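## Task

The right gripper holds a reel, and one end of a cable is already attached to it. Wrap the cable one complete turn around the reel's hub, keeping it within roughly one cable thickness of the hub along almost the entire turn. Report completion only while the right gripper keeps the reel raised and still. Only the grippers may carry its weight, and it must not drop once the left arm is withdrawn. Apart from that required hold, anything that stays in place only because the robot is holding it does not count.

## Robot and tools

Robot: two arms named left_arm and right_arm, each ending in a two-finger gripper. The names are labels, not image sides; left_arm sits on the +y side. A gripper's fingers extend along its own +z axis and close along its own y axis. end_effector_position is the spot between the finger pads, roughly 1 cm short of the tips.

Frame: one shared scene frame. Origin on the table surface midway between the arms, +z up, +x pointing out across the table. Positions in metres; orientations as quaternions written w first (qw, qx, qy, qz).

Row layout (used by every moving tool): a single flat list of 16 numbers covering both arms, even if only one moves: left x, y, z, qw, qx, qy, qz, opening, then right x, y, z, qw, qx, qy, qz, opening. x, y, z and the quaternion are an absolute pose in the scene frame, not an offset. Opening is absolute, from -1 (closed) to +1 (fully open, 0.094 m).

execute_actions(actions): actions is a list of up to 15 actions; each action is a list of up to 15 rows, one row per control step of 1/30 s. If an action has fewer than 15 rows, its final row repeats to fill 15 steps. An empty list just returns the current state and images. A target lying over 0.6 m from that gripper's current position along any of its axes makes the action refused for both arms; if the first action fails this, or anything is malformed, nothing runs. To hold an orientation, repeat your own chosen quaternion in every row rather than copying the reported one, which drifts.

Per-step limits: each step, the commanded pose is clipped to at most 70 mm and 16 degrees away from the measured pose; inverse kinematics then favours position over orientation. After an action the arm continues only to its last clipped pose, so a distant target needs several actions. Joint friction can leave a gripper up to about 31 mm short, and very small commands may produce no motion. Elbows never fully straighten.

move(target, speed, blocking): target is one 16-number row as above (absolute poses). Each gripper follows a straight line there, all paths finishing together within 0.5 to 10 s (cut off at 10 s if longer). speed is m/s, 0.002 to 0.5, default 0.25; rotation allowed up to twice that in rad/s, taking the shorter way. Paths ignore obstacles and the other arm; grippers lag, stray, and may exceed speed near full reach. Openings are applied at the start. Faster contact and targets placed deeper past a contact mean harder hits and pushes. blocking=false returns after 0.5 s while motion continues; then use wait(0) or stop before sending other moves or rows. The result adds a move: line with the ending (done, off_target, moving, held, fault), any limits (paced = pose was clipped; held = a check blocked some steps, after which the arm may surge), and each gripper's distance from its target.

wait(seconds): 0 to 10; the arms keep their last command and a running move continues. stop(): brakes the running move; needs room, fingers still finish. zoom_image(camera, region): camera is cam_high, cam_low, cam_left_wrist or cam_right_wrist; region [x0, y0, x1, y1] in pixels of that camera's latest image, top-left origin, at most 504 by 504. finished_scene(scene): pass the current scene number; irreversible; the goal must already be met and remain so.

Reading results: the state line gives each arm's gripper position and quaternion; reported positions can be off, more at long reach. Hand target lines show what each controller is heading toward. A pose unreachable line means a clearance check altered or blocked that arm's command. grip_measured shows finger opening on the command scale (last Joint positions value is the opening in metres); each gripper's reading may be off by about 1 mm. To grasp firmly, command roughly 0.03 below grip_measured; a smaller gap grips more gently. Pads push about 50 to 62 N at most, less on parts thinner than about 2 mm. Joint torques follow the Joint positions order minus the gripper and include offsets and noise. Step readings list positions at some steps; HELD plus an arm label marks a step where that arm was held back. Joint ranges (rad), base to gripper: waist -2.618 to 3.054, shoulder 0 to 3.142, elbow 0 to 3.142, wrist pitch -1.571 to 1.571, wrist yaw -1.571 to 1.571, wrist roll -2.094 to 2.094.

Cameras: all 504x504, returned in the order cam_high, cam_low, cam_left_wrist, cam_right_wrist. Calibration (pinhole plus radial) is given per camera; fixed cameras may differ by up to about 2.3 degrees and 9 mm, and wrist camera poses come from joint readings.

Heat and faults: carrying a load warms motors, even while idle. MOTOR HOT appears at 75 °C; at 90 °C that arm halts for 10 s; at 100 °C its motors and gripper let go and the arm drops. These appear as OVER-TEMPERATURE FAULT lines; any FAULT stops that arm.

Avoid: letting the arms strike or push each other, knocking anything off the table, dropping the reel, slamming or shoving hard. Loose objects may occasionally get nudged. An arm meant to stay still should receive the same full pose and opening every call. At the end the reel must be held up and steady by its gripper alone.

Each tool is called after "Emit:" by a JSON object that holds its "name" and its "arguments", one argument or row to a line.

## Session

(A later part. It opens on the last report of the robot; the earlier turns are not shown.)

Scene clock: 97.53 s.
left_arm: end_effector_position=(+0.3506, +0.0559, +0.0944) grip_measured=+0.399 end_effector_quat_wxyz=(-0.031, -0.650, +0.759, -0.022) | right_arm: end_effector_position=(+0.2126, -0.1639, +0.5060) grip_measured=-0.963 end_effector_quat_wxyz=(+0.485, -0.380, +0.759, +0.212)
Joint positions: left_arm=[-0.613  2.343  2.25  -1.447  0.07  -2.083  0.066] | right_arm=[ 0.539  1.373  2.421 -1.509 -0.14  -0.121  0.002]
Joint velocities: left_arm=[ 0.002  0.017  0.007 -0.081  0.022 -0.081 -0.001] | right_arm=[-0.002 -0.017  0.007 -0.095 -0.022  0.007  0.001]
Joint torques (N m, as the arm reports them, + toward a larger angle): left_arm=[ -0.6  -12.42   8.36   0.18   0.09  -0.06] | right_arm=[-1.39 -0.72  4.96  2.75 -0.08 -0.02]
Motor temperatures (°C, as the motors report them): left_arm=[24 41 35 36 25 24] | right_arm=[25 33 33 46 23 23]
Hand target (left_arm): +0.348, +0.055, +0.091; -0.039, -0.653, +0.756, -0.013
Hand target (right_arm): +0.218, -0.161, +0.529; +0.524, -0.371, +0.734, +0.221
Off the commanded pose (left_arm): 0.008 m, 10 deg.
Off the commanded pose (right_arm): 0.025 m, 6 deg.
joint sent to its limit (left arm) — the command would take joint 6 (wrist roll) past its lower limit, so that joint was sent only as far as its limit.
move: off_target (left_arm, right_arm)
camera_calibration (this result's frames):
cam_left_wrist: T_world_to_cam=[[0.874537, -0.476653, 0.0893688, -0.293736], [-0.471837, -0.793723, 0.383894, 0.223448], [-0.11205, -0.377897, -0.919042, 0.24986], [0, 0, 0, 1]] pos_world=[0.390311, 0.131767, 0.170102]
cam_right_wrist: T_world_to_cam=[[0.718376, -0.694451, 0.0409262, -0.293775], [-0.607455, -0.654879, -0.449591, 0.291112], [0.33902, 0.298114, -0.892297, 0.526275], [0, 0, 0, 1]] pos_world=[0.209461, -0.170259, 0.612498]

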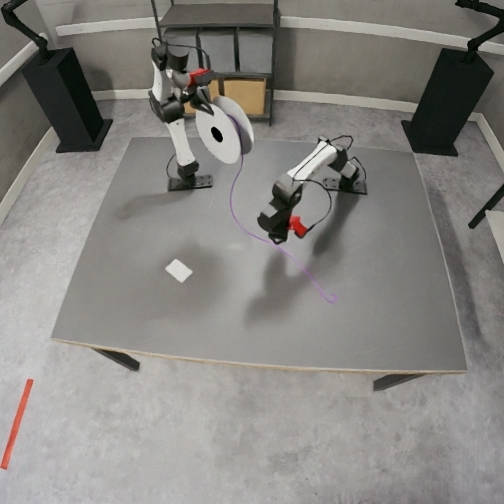

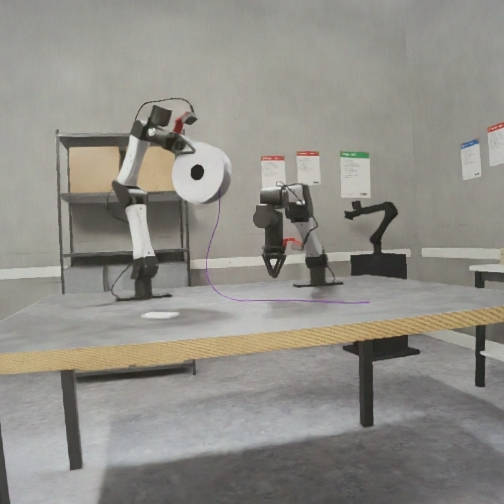

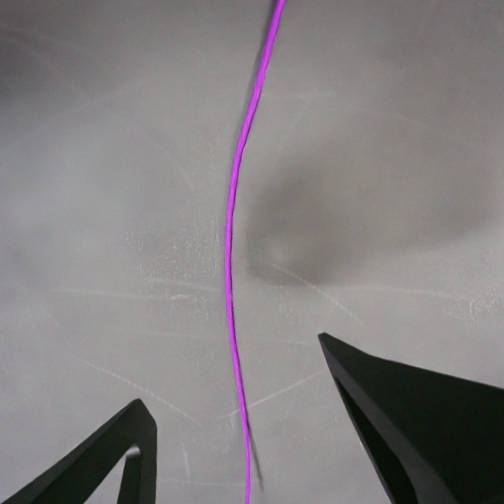

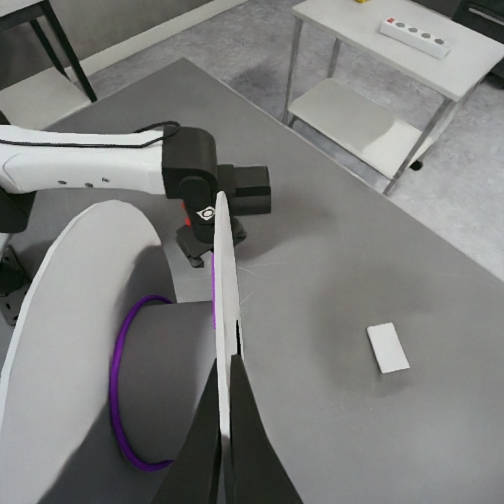

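Emit:
{"name": "move", "arguments": {
  "target": [0.360,0.07,0.002,0,-0.62,0.785,0,0.4, 0.22,-0.16,0.53,0.524,-0.372,0.734,0.222,-1],
  "speed": 0.1
}}

Emit:
{"name": "move", "arguments": {
  "target": [0.360,0.07,0.002,0,-0.62,0.785,0,-1, 0.22,-0.16,0.53,0.524,-0.372,0.734,0.222,-1]
}}

Scene clock: 102.70 s.
left_arm: end_effector_position=(+0.3598, +0.0614, +0.0192) grip_measured=+0.399 end_effector_quat_wxyz=(-0.004, -0.621, +0.784, -0.013) | right_arm: end_effector_position=(+0.2125, -0.1640, +0.5057) grip_measured=-0.963 end_effector_quat_wxyz=(+0.484, -0.380, +0.759, +0.212)
Joint positions: left_arm=[-0.612  2.37   2.001 -1.179  0.014 -2.004  0.066] | right_arm=[ 0.539  1.373  2.421 -1.51  -0.14  -0.121  0.002]
Joint velocities: left_arm=[ 0.007 -0.002 -0.012  0.007  0.022  0.007 -0.   ] | right_arm=[ 0.012  0.007  0.002 -0.022 -0.037  0.007 -0.001]
Joint torques (N m, as the arm reports them, + toward a larger angle): left_arm=[  0.29 -12.68   4.67   0.53  -0.12   0.17] | right_arm=[-1.39 -0.74  4.97  2.75 -0.08 -0.03]
Motor temperatures (°C, as the motors report them): left_arm=[24 42 35 35 25 24] | right_arm=[25 33 33 47 23 23]
Hand target (left_arm): +0.361, +0.069, +0.002; -0.000, -0.620, +0.785, +0.001
Hand target (right_arm): +0.218, -0.161, +0.529; +0.524, -0.371, +0.734, +0.221
Off the commanded pose (left_arm): 0.019 m, 2 deg.
Off the commanded pose (right_arm): 0.026 m, 6 deg.
move: off_target (left_arm, right_arm)
camera_calibration (this result's frames):
cam_left_wrist: T_world_to_cam=[[0.832829, -0.545888, 0.0916643, -0.273188], [-0.542737, -0.77277, 0.329035, 0.286341], [-0.108781, -0.323779, -0.939858, 0.179778], [0, 0, 0, 1]] pos_world=[0.402483, 0.130354, 0.0997916]
cam_right_wrist: T_world_to_cam=[[0.718411, -0.69442, 0.0408323, -0.29371], [-0.607842, -0.655218, -0.448574, 0.290401], [0.338252, 0.29744, -0.892813, 0.526422], [0, 0, 0, 1]] pos_world=[0.209459, -0.170261, 0.612255]

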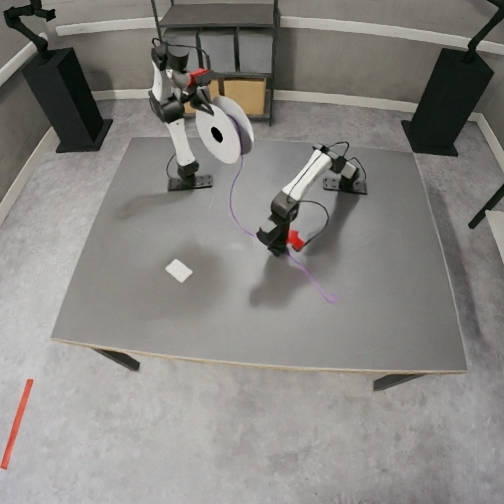

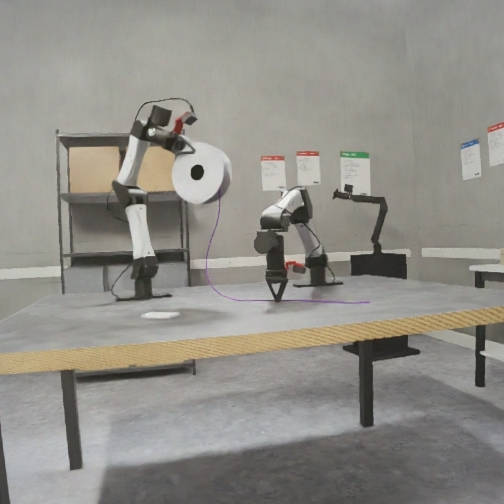

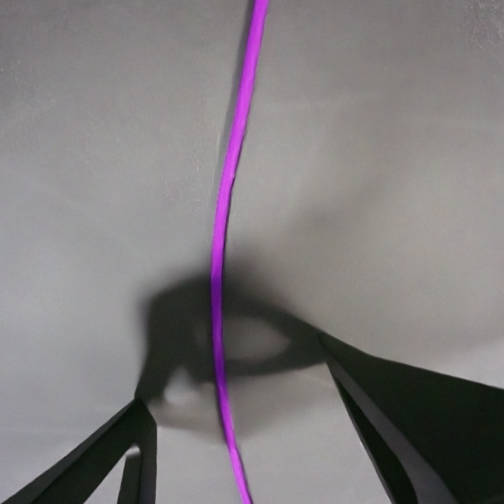

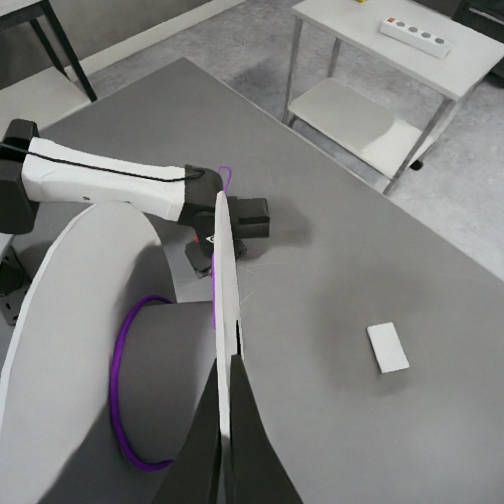

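Scene clock: 103.50 s.
left_arm: end_effector_position=(+0.3629, +0.0593, +0.0193) grip_measured=-0.972 end_effector_quat_wxyz=(-0.002, -0.620, +0.784, -0.020) | right_arm: end_effector_position=(+0.2125, -0.1640, +0.5057) grip_measured=-0.963 end_effector_quat_wxyz=(+0.484, -0.380, +0.759, +0.212)
Joint positions: left_arm=[-0.612  2.37   2.001 -1.163  0.012 -2.003  0.001] | right_arm=[ 0.539  1.373  2.421 -1.51  -0.14  -0.121  0.002]
Joint velocities: left_arm=[ 0.012 -0.007 -0.017 -0.037 -0.066 -0.081 -0.   ] | right_arm=[-0.012 -0.002 -0.002 -0.066 -0.022 -0.066  0.001]
Joint torques (N m, as the arm reports them, + toward a larger angle): left_arm=[  0.29 -13.22   4.06   0.47  -0.15   0.18] | right_arm=[-1.38 -0.74  5.01  2.78 -0.08 -0.01]
Motor temperatures (°C, as the motors report them): left_arm=[24 42 35 35 25 24] | right_arm=[25 33 33 47 23 23]
Hand target (left_arm): +0.360, +0.070, +0.002; -0.000, -0.620, +0.785, +0.000
Hand target (right_arm): +0.218, -0.161, +0.529; +0.524, -0.371, +0.734, +0.221
Off the commanded pose (left_arm): 0.021 m, 2 deg.
Off the commanded pose (right_arm): 0.026 m, 6 deg.
move: off_target (left_arm, right_arm)
camera_calibration (this result's frames):
cam_left_wrist: T_world_to_cam=[[0.830941, -0.545987, 0.10694, -0.276546], [-0.547849, -0.769476, 0.32828, 0.288039], [-0.0969491, -0.331368, -0.938507, 0.175669], [0, 0, 0, 1]] pos_world=[0.404626, 0.12886, 0.0998831]
cam_right_wrist: T_world_to_cam=[[0.718411, -0.69442, 0.0408323, -0.29371], [-0.607842, -0.655218, -0.448574, 0.290401], [0.338252, 0.29744, -0.892813, 0.526422], [0, 0, 0, 1]] pos_world=[0.209459, -0.170261, 0.612255]

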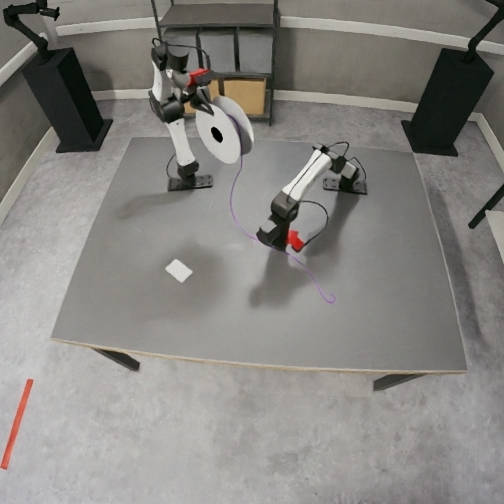

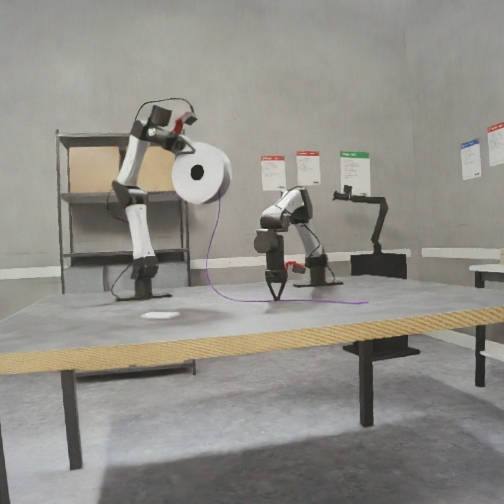

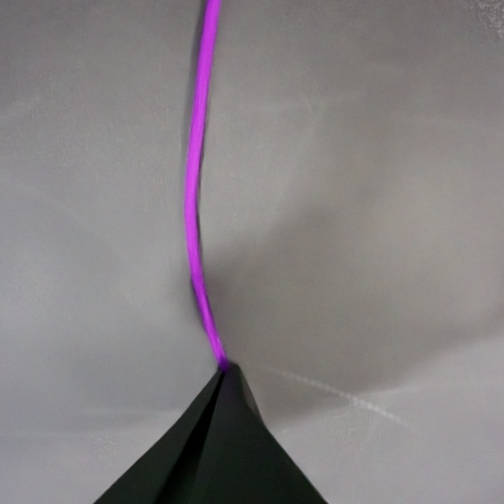

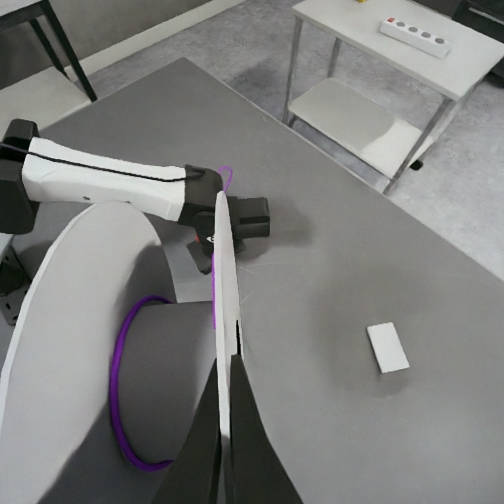

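Emit:
{"name": "move", "arguments": {
  "target": [0.48,0.23,0.04,0,-0.62,0.785,0,-1, 0.22,-0.16,0.53,0.524,-0.372,0.734,0.222,-1],
  "speed": 0.1
}}

Scene clock: 108.30 s.
left_arm: end_effector_position=(+0.4782, +0.2296, +0.0446) grip_measured=-0.972 end_effector_quat_wxyz=(+0.005, -0.624, +0.782, -0.014) | right_arm: end_effector_position=(+0.2126, -0.1640, +0.5058) grip_measured=-0.963 end_effector_quat_wxyz=(+0.484, -0.380, +0.759, +0.212)
Joint positions: left_arm=[-0.189  2.56   2.446 -1.429  0.01  -1.589  0.001] | right_arm=[ 0.539  1.373  2.421 -1.51  -0.14  -0.121  0.002]
Joint velocities: left_arm=[-0.027  0.017  0.027 -0.051 -0.051  0.051  0.001] | right_arm=[ 0.002 -0.002  0.012  0.051 -0.007 -0.007  0.   ]
Joint torques (N m, as the arm reports them, + toward a larger angle): left_arm=[ -0.42 -13.82   8.48   0.16  -0.12   0.14] | right_arm=[-1.4  -0.73  5.    2.76 -0.08 -0.03]
Motor temperatures (°C, as the motors report them): left_arm=[24 43 35 34 25 24] | right_arm=[25 33 33 48 23 23]
Hand target (left_arm): +0.477, +0.232, +0.040; +0.003, -0.620, +0.785, -0.003
Hand target (right_arm): +0.218, -0.161, +0.529; +0.524, -0.371, +0.734, +0.221
Off the commanded pose (left_arm): 0.005 m, 2 deg.
Off the commanded pose (right_arm): 0.026 m, 6 deg.
move: off_target (right_arm)
camera_calibration (this result's frames):
cam_left_wrist: T_world_to_cam=[[0.835627, -0.540145, 0.0998578, -0.285391], [-0.541598, -0.779852, 0.313851, 0.473972], [-0.0916505, -0.316345, -0.944207, 0.261218], [0, 0, 0, 1]] pos_world=[0.519124, 0.29811, 0.126386]
cam_right_wrist: T_world_to_cam=[[0.718399, -0.69443, 0.0408636, -0.293732], [-0.607713, -0.655105, -0.448913, 0.290638], [0.338508, 0.297665, -0.892641, 0.526373], [0, 0, 0, 1]] pos_world=[0.20946, -0.170261, 0.612336]

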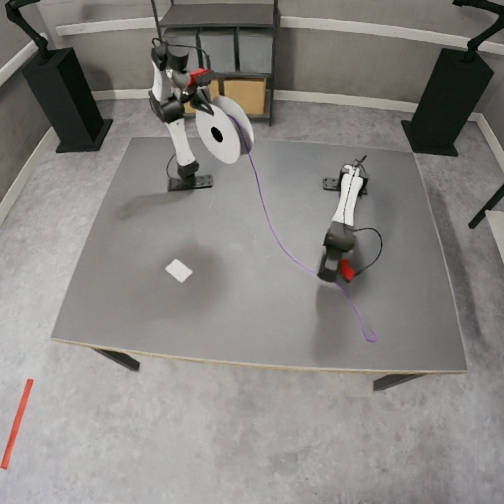

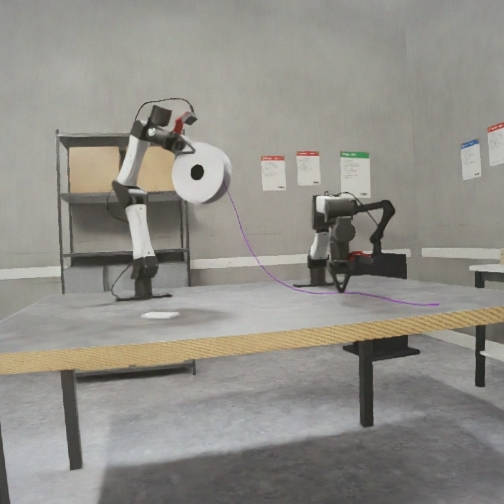

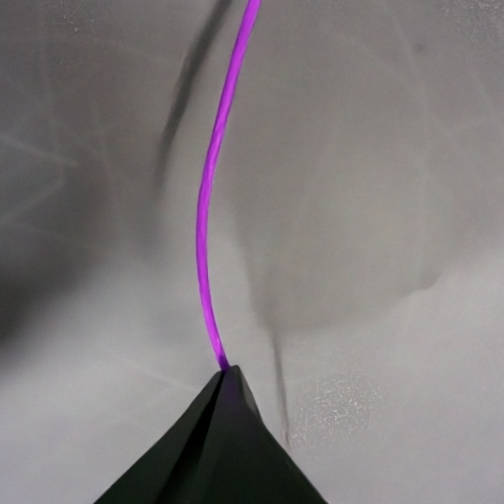

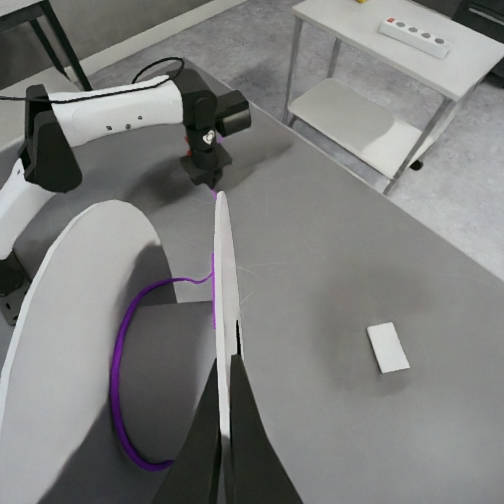

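Emit:
{"name": "move", "arguments": {
  "target": [0.50,0.35,0.05,0,-0.62,0.785,0,-1, 0.22,-0.16,0.53,0.524,-0.372,0.734,0.222,-1],
  "speed": 0.07
}}

Scene clock: 112.63 s.
left_arm: end_effector_position=(+0.4983, +0.3453, +0.0553) grip_measured=-0.972 end_effector_quat_wxyz=(+0.005, -0.621, +0.783, -0.010) | right_arm: end_effector_position=(+0.2125, -0.1641, +0.5055) grip_measured=-0.963 end_effector_quat_wxyz=(+0.484, -0.380, +0.759, +0.212)
Joint positions: left_arm=[ 0.046  2.662  2.685 -1.573  0.01  -1.348  0.001] | right_arm=[ 0.539  1.373  2.421 -1.511 -0.14  -0.121  0.002]
Joint velocities: left_arm=[-0.007 -0.002 -0.002  0.007 -0.051  0.051 -0.001] | right_arm=[-0.002  0.017 -0.017 -0.022 -0.022 -0.037  0.002]
Joint torques (N m, as the arm reports them, + toward a larger angle): left_arm=[  0.03 -14.06   8.27   0.25  -0.14   0.15] | right_arm=[-1.4  -0.81  4.98  2.77 -0.09 -0.02]
Motor temperatures (°C, as the motors report them): left_arm=[24 44 35 34 25 24] | right_arm=[25 32 33 48 23 23]
Hand target (left_arm): +0.498, +0.350, +0.050; +0.004, -0.620, +0.785, -0.002
Hand target (right_arm): +0.218, -0.161, +0.529; +0.524, -0.371, +0.734, +0.221
Off the commanded pose (left_arm): 0.007 m, 1 deg.
Off the commanded pose (right_arm): 0.026 m, 6 deg.
joint sent to its limit (left arm) — the command would take joint 4 (wrist pitch) past its lower limit, so that joint was sent only as far as its limit.
move: off_target (right_arm)
camera_calibration (this result's frames):
cam_left_wrist: T_world_to_cam=[[0.832924, -0.545472, 0.0932615, -0.237173], [-0.544834, -0.778806, 0.310834, 0.573124], [-0.0969185, -0.309713, -0.945878, 0.310223], [0, 0, 0, 1]] pos_world=[0.539871, 0.413061, 0.137406]
cam_right_wrist: T_world_to_cam=[[0.718446, -0.694389, 0.0407385, -0.293644], [-0.608227, -0.655556, -0.447556, 0.28969], [0.337484, 0.296766, -0.893328, 0.526567], [0, 0, 0, 1]] pos_world=[0.209457, -0.170263, 0.612012]

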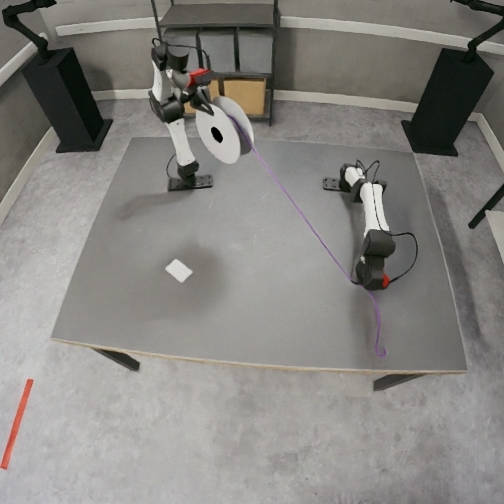

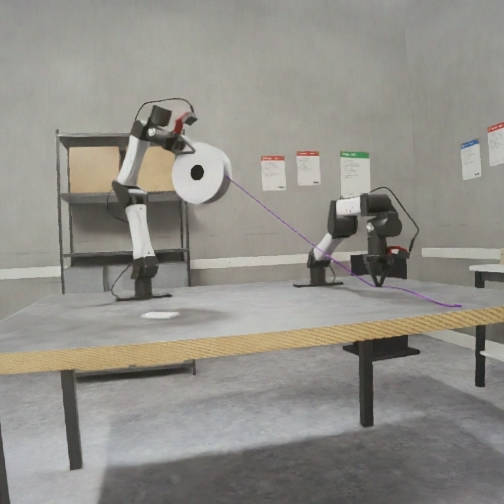

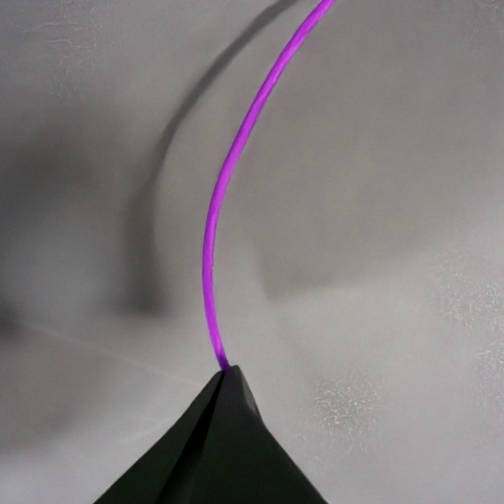

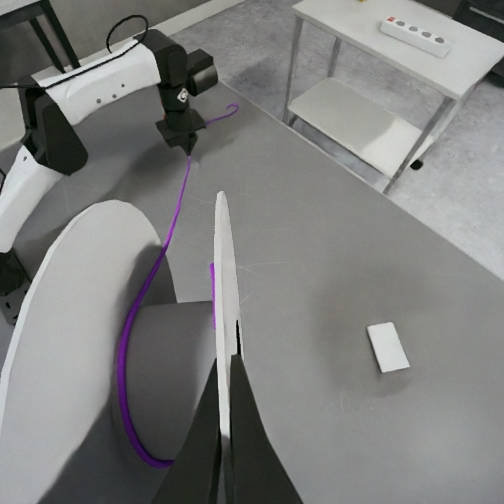

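Nearly taut. A little more.

Emit:
{"name": "move", "arguments": {
  "target": [0.50,0.39,0.05,0,-0.62,0.785,0,-1, 0.22,-0.16,0.53,0.524,-0.372,0.734,0.222,-1],
  "speed": 0.04
}}

Emit:
{"name": "zoom_image", "arguments": {
  "camera": "cam_high",
  "region": [160,70,300,190]
}}

Scene clock: 116.50 s.
left_arm: end_effector_position=(+0.4979, +0.3744, +0.0595) grip_measured=-0.972 end_effector_quat_wxyz=(+0.002, -0.616, +0.787, -0.020) | right_arm: end_effector_position=(+0.2158, -0.1612, +0.5008) grip_measured=-0.963 end_effector_quat_wxyz=(+0.475, -0.382, +0.764, +0.209)
Joint positions: left_arm=[ 0.112  2.663  2.704 -1.585  0.031 -1.27   0.001] | right_arm=[ 0.539  1.386  2.421 -1.518 -0.14  -0.122  0.002]
Joint velocities: left_arm=[-0.007 -0.007  0.002  0.022 -0.081 -0.022  0.   ] | right_arm=[-0.007 -0.012 -0.002 -0.022  0.022  0.066 -0.002]
Joint torques (N m, as the arm reports them, + toward a larger angle): left_arm=[  1.25 -13.43   8.15   0.34  -0.32   0.15] | right_arm=[-1.29 -2.19  5.1   2.82 -0.06 -0.03]
Motor temperatures (°C, as the motors report them): left_arm=[24 45 36 33 25 24] | right_arm=[25 32 33 49 23 23]
Hand target (left_arm): +0.499, +0.390, +0.050; +0.007, -0.620, +0.785, -0.005
Hand target (right_arm): +0.218, -0.162, +0.529; +0.524, -0.372, +0.734, +0.221
Off the commanded pose (left_arm): 0.018 m, 2 deg.
Off the commanded pose (right_arm): 0.030 m, 7 deg.
joint sent to its limit (left arm) — the command would take joint 4 (wrist pitch) past its lower limit, so that joint was sent only as far as its limit.
move: off_target (left_arm, right_arm)
camera_calibration (this result's frames):
cam_left_wrist: T_world_to_cam=[[0.824984, -0.554343, 0.110025, -0.21513], [-0.557272, -0.765505, 0.321636, 0.594918], [-0.0940724, -0.326658, -0.940449, 0.327786], [0, 0, 0, 1]] pos_world=[0.539846, 0.443231, 0.140589]
cam_right_wrist: T_world_to_cam=[[0.719275, -0.693587, 0.0397458, -0.293371], [-0.614435, -0.661805, -0.429515, 0.282838], [0.32421, 0.284518, -0.902185, 0.525713], [0, 0, 0, 1]] pos_world=[0.214359, -0.165869, 0.607434]

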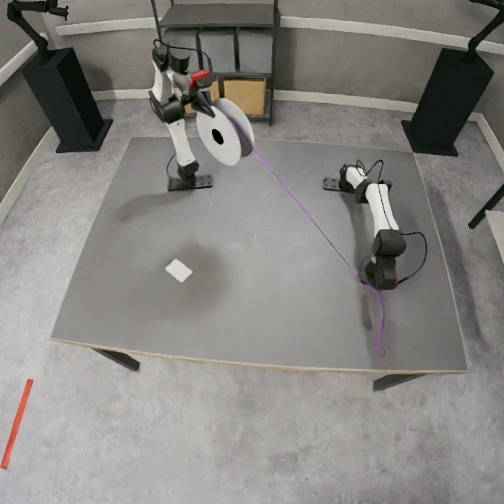

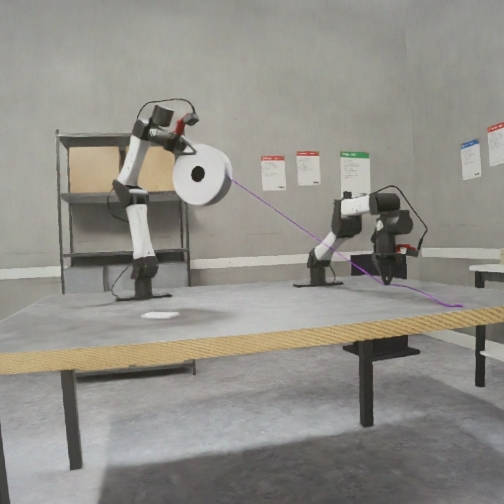

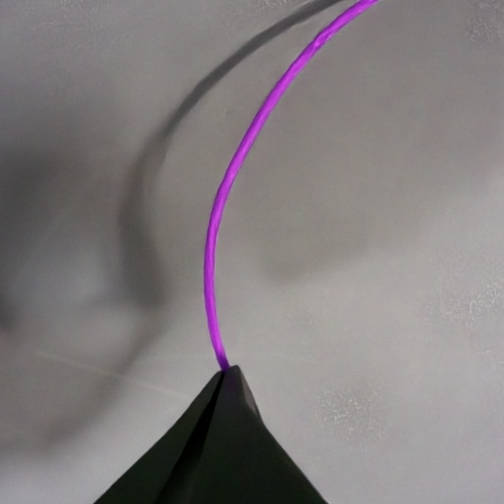

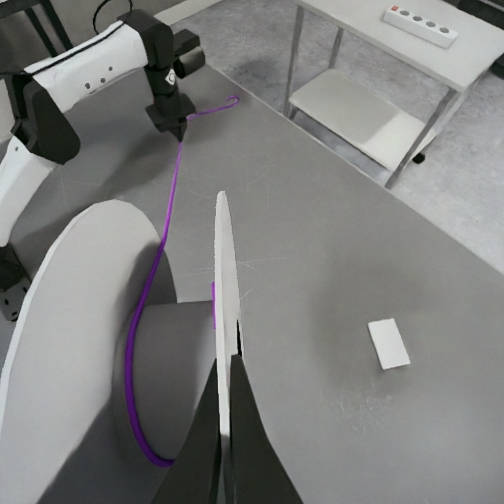

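Region (160, 70, 300, 190) of cam_high's 504x504 image, scaled by 3.600, with more detail than that image has; it fills the top 432 rows of this view, and the rest is white.

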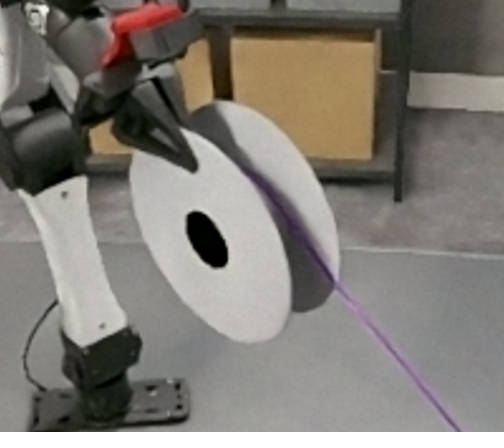

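Taut. Bring back slowly and release.

Emit:
{"name": "move", "arguments": {
  "target": [0.40,0.16,0.03,0,-0.62,0.785,0,-1, 0.22,-0.16,0.53,0.524,-0.372,0.734,0.222,-1],
  "speed": 0.07
}}

Emit:
{"name": "move", "arguments": {
  "target": [0.40,0.16,0.03,0,-0.62,0.785,0,0.4, 0.22,-0.16,0.53,0.524,-0.372,0.734,0.222,-1]
}}

Emit:
{"name": "move", "arguments": {
  "target": [0.40,0.25,0.15,0,-0.62,0.785,0,0.4, 0.22,-0.16,0.53,0.524,-0.372,0.734,0.222,-1],
  "speed": 0.12
}}

Emit:
{"name": "zoom_image", "arguments": {
  "camera": "cam_low",
  "region": [140,110,280,250]
}}

Scene clock: 124.80 s.
left_arm: end_effector_position=(+0.4073, +0.1561, +0.0361) grip_measured=-0.972 end_effector_quat_wxyz=(-0.007, -0.616, +0.788, -0.005) | right_arm: end_effector_position=(+0.2166, -0.1607, +0.5025) grip_measured=-0.963 end_effector_quat_wxyz=(+0.479, -0.381, +0.762, +0.210)
Joint positions: left_arm=[-0.381  2.339  2.014 -1.243  0.016 -1.762  0.001] | right_arm=[ 0.539  1.386  2.421 -1.51  -0.139 -0.122  0.002]
Joint velocities: left_arm=[ 0.007 -0.002 -0.022 -0.007 -0.007 -0.066 -0.   ] | right_arm=[-0.012 -0.027 -0.012 -0.007 -0.037  0.066 -0.   ]
Joint torques (N m, as the arm reports them, + toward a larger angle): left_arm=[ -0.82 -14.63   4.7    0.41  -0.14  -0.02] | right_arm=[-1.35 -1.94  5.1   2.75 -0.09 -0.01]
Motor temperatures (°C, as the motors report them): left_arm=[24 47 35 33 25 24] | right_arm=[25 32 33 49 23 23]
Hand target (left_arm): +0.404, +0.158, +0.030; -0.004, -0.620, +0.785, +0.002
Hand target (right_arm): +0.218, -0.162, +0.529; +0.524, -0.371, +0.734, +0.221
Off the commanded pose (left_arm): 0.010 m, 1 deg.
Off the commanded pose (right_arm): 0.028 m, 6 deg.
move: off_target (right_arm)
camera_calibration (this result's frames):
cam_left_wrist: T_world_to_cam=[[0.827662, -0.556156, 0.075277, -0.258317], [-0.547084, -0.769591, 0.329286, 0.381049], [-0.125202, -0.31372, -0.941225, 0.236639], [0, 0, 0, 1]] pos_world=[0.451892, 0.223826, 0.116702]
cam_right_wrist: T_world_to_cam=[[0.718554, -0.694276, 0.040759, -0.294108], [-0.612174, -0.659216, -0.436665, 0.287913], [0.330035, 0.288816, -0.8987, 0.524553], [0, 0, 0, 1]] pos_world=[0.214465, -0.165895, 0.609125]

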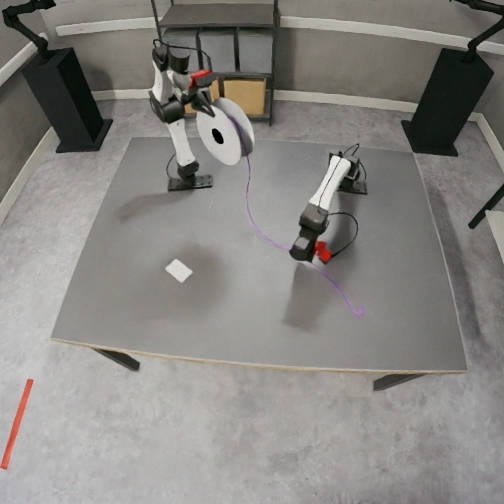

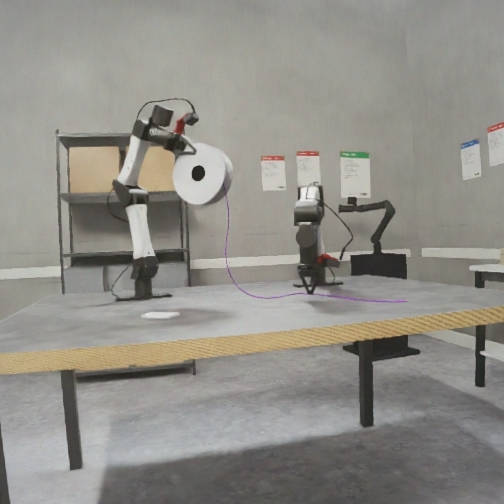

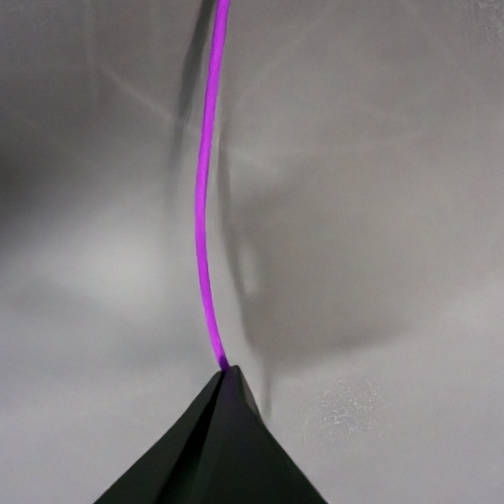

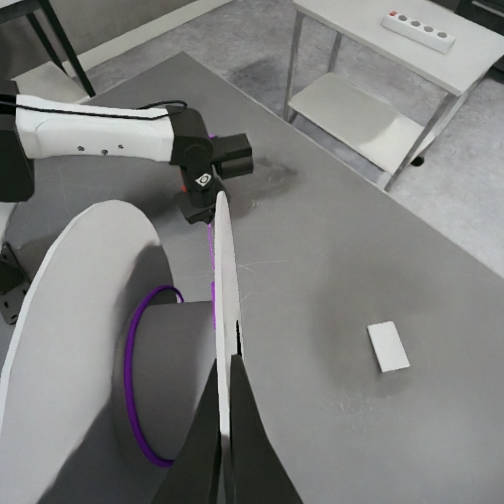

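Scene clock: 125.60 s.
left_arm: end_effector_position=(+0.4032, +0.1589, +0.0331) grip_measured=+0.399 end_effector_quat_wxyz=(-0.005, -0.618, +0.786, -0.003) | right_arm: end_effector_position=(+0.2165, -0.1607, +0.5023) grip_measured=-0.963 end_effector_quat_wxyz=(+0.479, -0.381, +0.763, +0.210)
Joint positions: left_arm=[-0.381  2.319  1.967 -1.218  0.012 -1.767  0.066] | right_arm=[ 0.539  1.386  2.421 -1.511 -0.139 -0.122  0.002]
Joint velocities: left_arm=[ 0.007  0.002 -0.022  0.11   0.022 -0.007  0.   ] | right_arm=[ 0.012 -0.012 -0.012  0.007 -0.007 -0.051 -0.001]
Joint torques (N m, as the arm reports them, + toward a larger angle): left_arm=[ -1.02 -15.1    4.71   0.4   -0.15  -0.07] | right_arm=[-1.36 -2.    5.05  2.74 -0.07 -0.02]
Motor temperatures (°C, as the motors report them): left_arm=[24 47 35 33 25 24] | right_arm=[25 32 33 49 23 23]
Hand target (left_arm): +0.400, +0.160, +0.030; -0.000, -0.620, +0.785, +0.000
Hand target (right_arm): +0.218, -0.162, +0.529; +0.524, -0.371, +0.734, +0.221
Off the commanded pose (left_arm): 0.005 m, 1 deg.
Off the commanded pose (right_arm): 0.028 m, 6 deg.
move: off_target (right_arm)
camera_calibration (this result's frames):
cam_left_wrist: T_world_to_cam=[[0.830169, -0.552711, 0.0730069, -0.254611], [-0.543702, -0.773668, 0.325309, 0.381351], [-0.123319, -0.309755, -0.942785, 0.232792], [0, 0, 0, 1]] pos_world=[0.44742, 0.226421, 0.114004]
cam_right_wrist: T_world_to_cam=[[0.718577, -0.694255, 0.0406963, -0.294065], [-0.612424, -0.659436, -0.435982, 0.28744], [0.32952, 0.288364, -0.899035, 0.524649], [0, 0, 0, 1]] pos_world=[0.214462, -0.165897, 0.608963]

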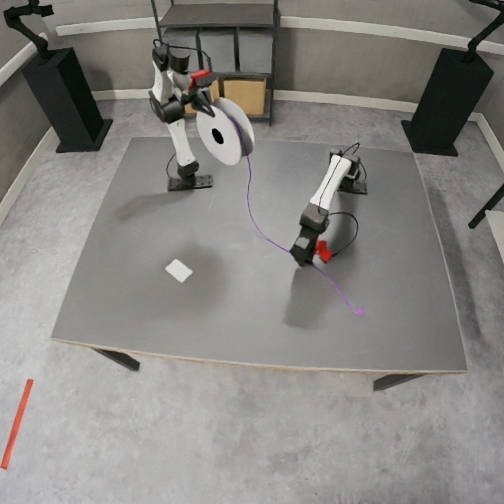

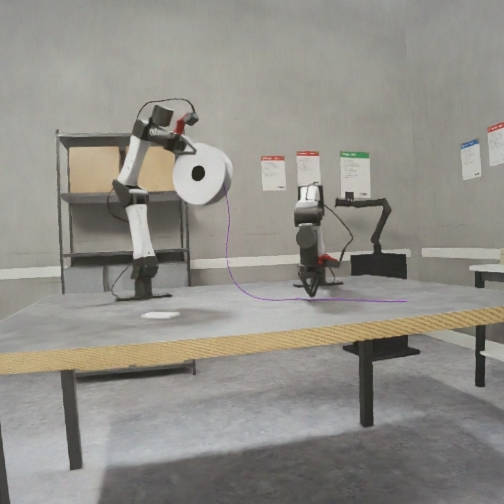

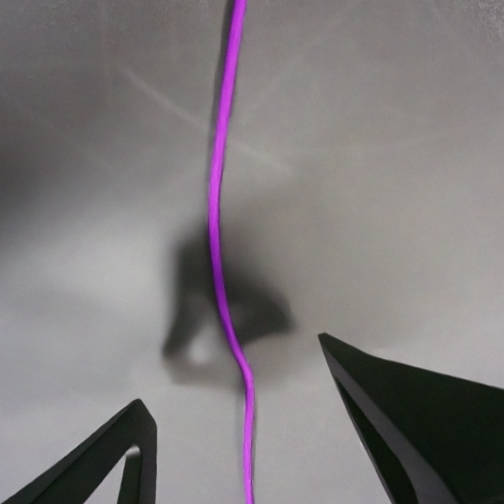

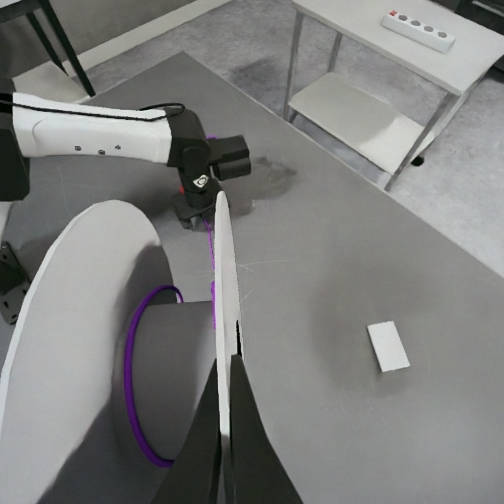

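Scene clock: 127.43 s.
left_arm: end_effector_position=(+0.3968, +0.2469, +0.1433) grip_measured=+0.399 end_effector_quat_wxyz=(-0.004, -0.622, +0.783, -0.002) | right_arm: end_effector_position=(+0.2166, -0.1606, +0.5026) grip_measured=-0.963 end_effector_quat_wxyz=(+0.479, -0.381, +0.762, +0.210)
Joint positions: left_arm=[-0.195  2.172  2.164 -1.564  0.009 -1.592  0.066] | right_arm=[ 0.539  1.386  2.421 -1.51  -0.139 -0.122  0.002]
Joint velocities: left_arm=[-0.007 -0.027 -0.007  0.022  0.051  0.037  0.001] | right_arm=[-0.002 -0.007  0.002  0.007 -0.037 -0.022 -0.   ]
Joint torques (N m, as the arm reports them, + toward a larger angle): left_arm=[ -0.08 -13.05   8.28   0.16  -0.14   0.16] | right_arm=[-1.35 -2.03  5.07  2.74 -0.07 -0.01]
Motor temperatures (°C, as the motors report them): left_arm=[24 47 36 33 25 24] | right_arm=[25 32 33 49 23 23]
Hand target (left_arm): +0.397, +0.251, +0.150; +0.001, -0.620, +0.785, -0.001
Hand target (right_arm): +0.218, -0.162, +0.529; +0.524, -0.371, +0.734, +0.221
Off the commanded pose (left_arm): 0.008 m, 1 deg.
Off the commanded pose (right_arm): 0.028 m, 6 deg.
move: off_target (right_arm)
camera_calibration (this result's frames):
cam_left_wrist: T_world_to_cam=[[0.836214, -0.543652, 0.0720366, -0.213186], [-0.53521, -0.780384, 0.323343, 0.408683], [-0.11957, -0.308938, -0.943536, 0.361592], [0, 0, 0, 1]] pos_world=[0.440235, 0.31474, 0.224388]
cam_right_wrist: T_world_to_cam=[[0.718542, -0.694286, 0.0407904, -0.29413], [-0.612049, -0.659107, -0.437007, 0.288149], [0.330293, 0.289042, -0.898533, 0.524505], [0, 0, 0, 1]] pos_world=[0.214466, -0.165893, 0.609206]

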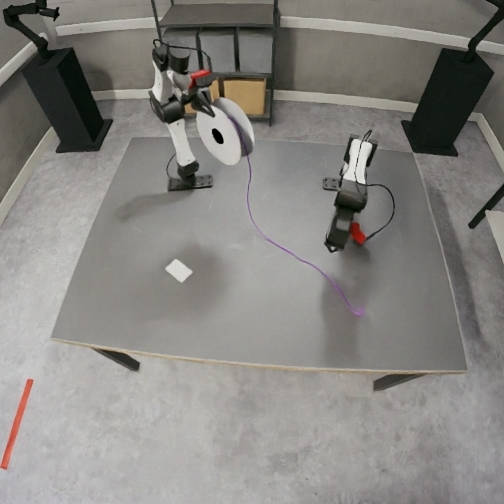

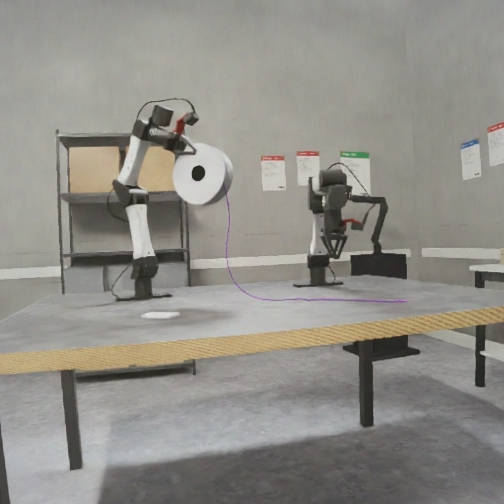

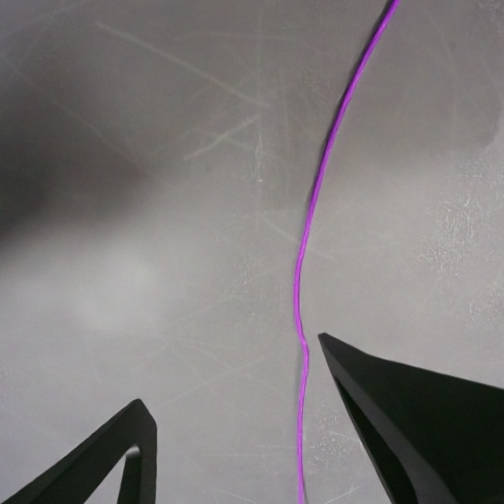

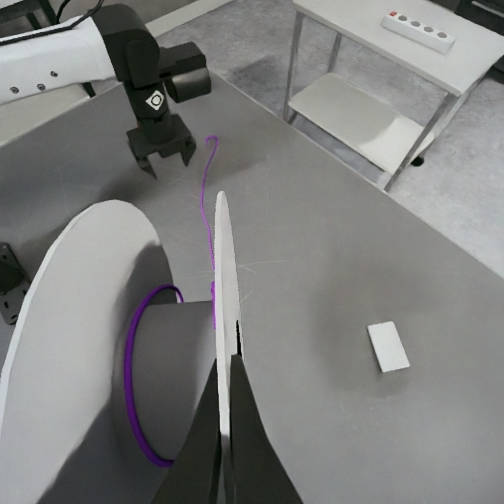

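Region (140, 110, 280, 250) of cam_low's 504x504 image, scaled by 3.600, with more detail than that image has.

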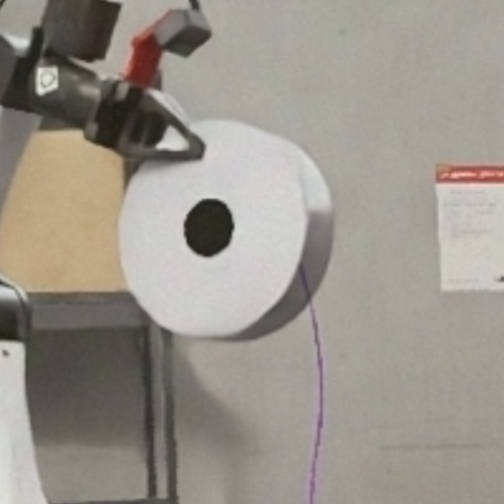

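Emit:
{"name": "move", "arguments": {
  "target": [0.40,0.25,0.15,0,-0.62,0.785,0,0.4, 0.31,-0.055,0.50,0.477,-0.394,0.755,0.218,-1],
  "speed": 0.07
}}

Scene clock: 134.63 s.
left_arm: end_effector_position=(+0.3981, +0.2466, +0.1470) grip_measured=+0.399 end_effector_quat_wxyz=(-0.001, -0.622, +0.783, -0.006) | right_arm: end_effector_position=(+0.3102, -0.0586, +0.4758) grip_measured=-0.963 end_effector_quat_wxyz=(+0.453, -0.399, +0.770, +0.206)
Joint positions: left_arm=[-0.195  2.172  2.179 -1.569  0.009 -1.59   0.066] | right_arm=[ 0.585  1.874  2.831 -1.491 -0.118 -0.121  0.002]
Joint velocities: left_arm=[-0.027 -0.007 -0.012  0.037 -0.095 -0.007  0.001] | right_arm=[-0.002 -0.007  0.002  0.037 -0.022  0.037 -0.   ]
Joint torques (N m, as the arm reports them, + toward a larger angle): left_arm=[ -0.08 -12.03   8.36   0.17  -0.13   0.17] | right_arm=[ 0.65 -6.76  5.98  2.53  0.04  0.18]
Motor temperatures (°C, as the motors report them): left_arm=[24 47 36 32 25 24] | right_arm=[25 32 33 50 23 23]
Hand target (left_arm): +0.400, +0.250, +0.150; +0.002, -0.620, +0.785, -0.003
Hand target (right_arm): +0.307, -0.055, +0.499; +0.487, -0.390, +0.749, +0.223
Off the commanded pose (left_arm): 0.005 m, 1 deg.
Off the commanded pose (right_arm): 0.024 m, 4 deg.
elbow stopped short (right arm): the move would have taken joint 3 (elbow) straighter than the controller allows; a more bent joint 3 avoids this.
joint sent to its limit (left arm) — the command would take joint 4 (wrist pitch) past its lower limit, so that joint was sent only as far as its limit.
move: off_target (right_arm)
camera_calibration (this result's frames):
cam_left_wrist: T_world_to_cam=[[0.834674, -0.544748, 0.0810469, -0.21525], [-0.539379, -0.778811, 0.320193, 0.409674], [-0.111304, -0.310972, -0.943879, 0.362446], [0, 0, 0, 1]] pos_world=[0.440975, 0.314513, 0.228376]
cam_right_wrist: T_world_to_cam=[[0.738877, -0.672277, 0.0458731, -0.296934], [-0.608619, -0.695031, -0.382774, 0.372027], [0.289213, 0.254903, -0.922703, 0.462303], [0, 0, 0, 1]] pos_world=[0.312116, -0.0588947, 0.582592]

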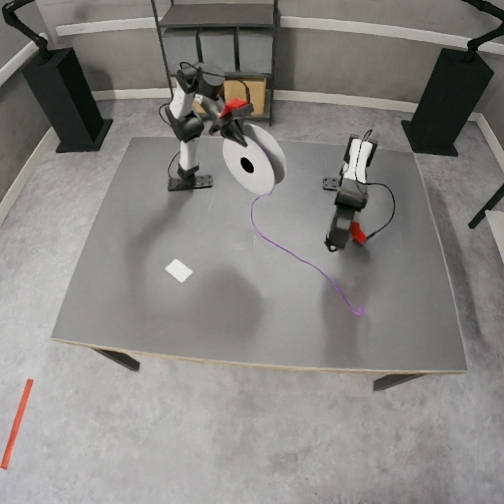

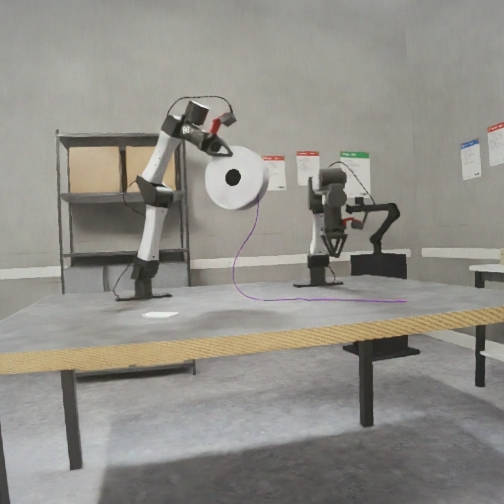

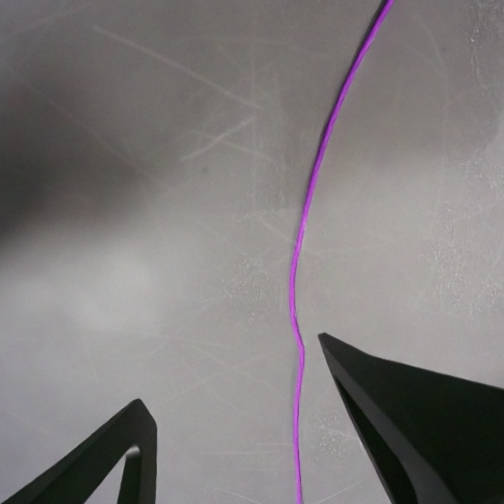

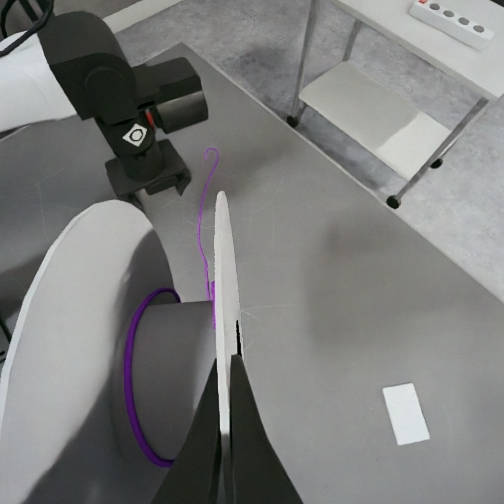

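Emit:
{"name": "finished_scene", "arguments": {
  "scene": 2
}}

The scene is finished: the task was done.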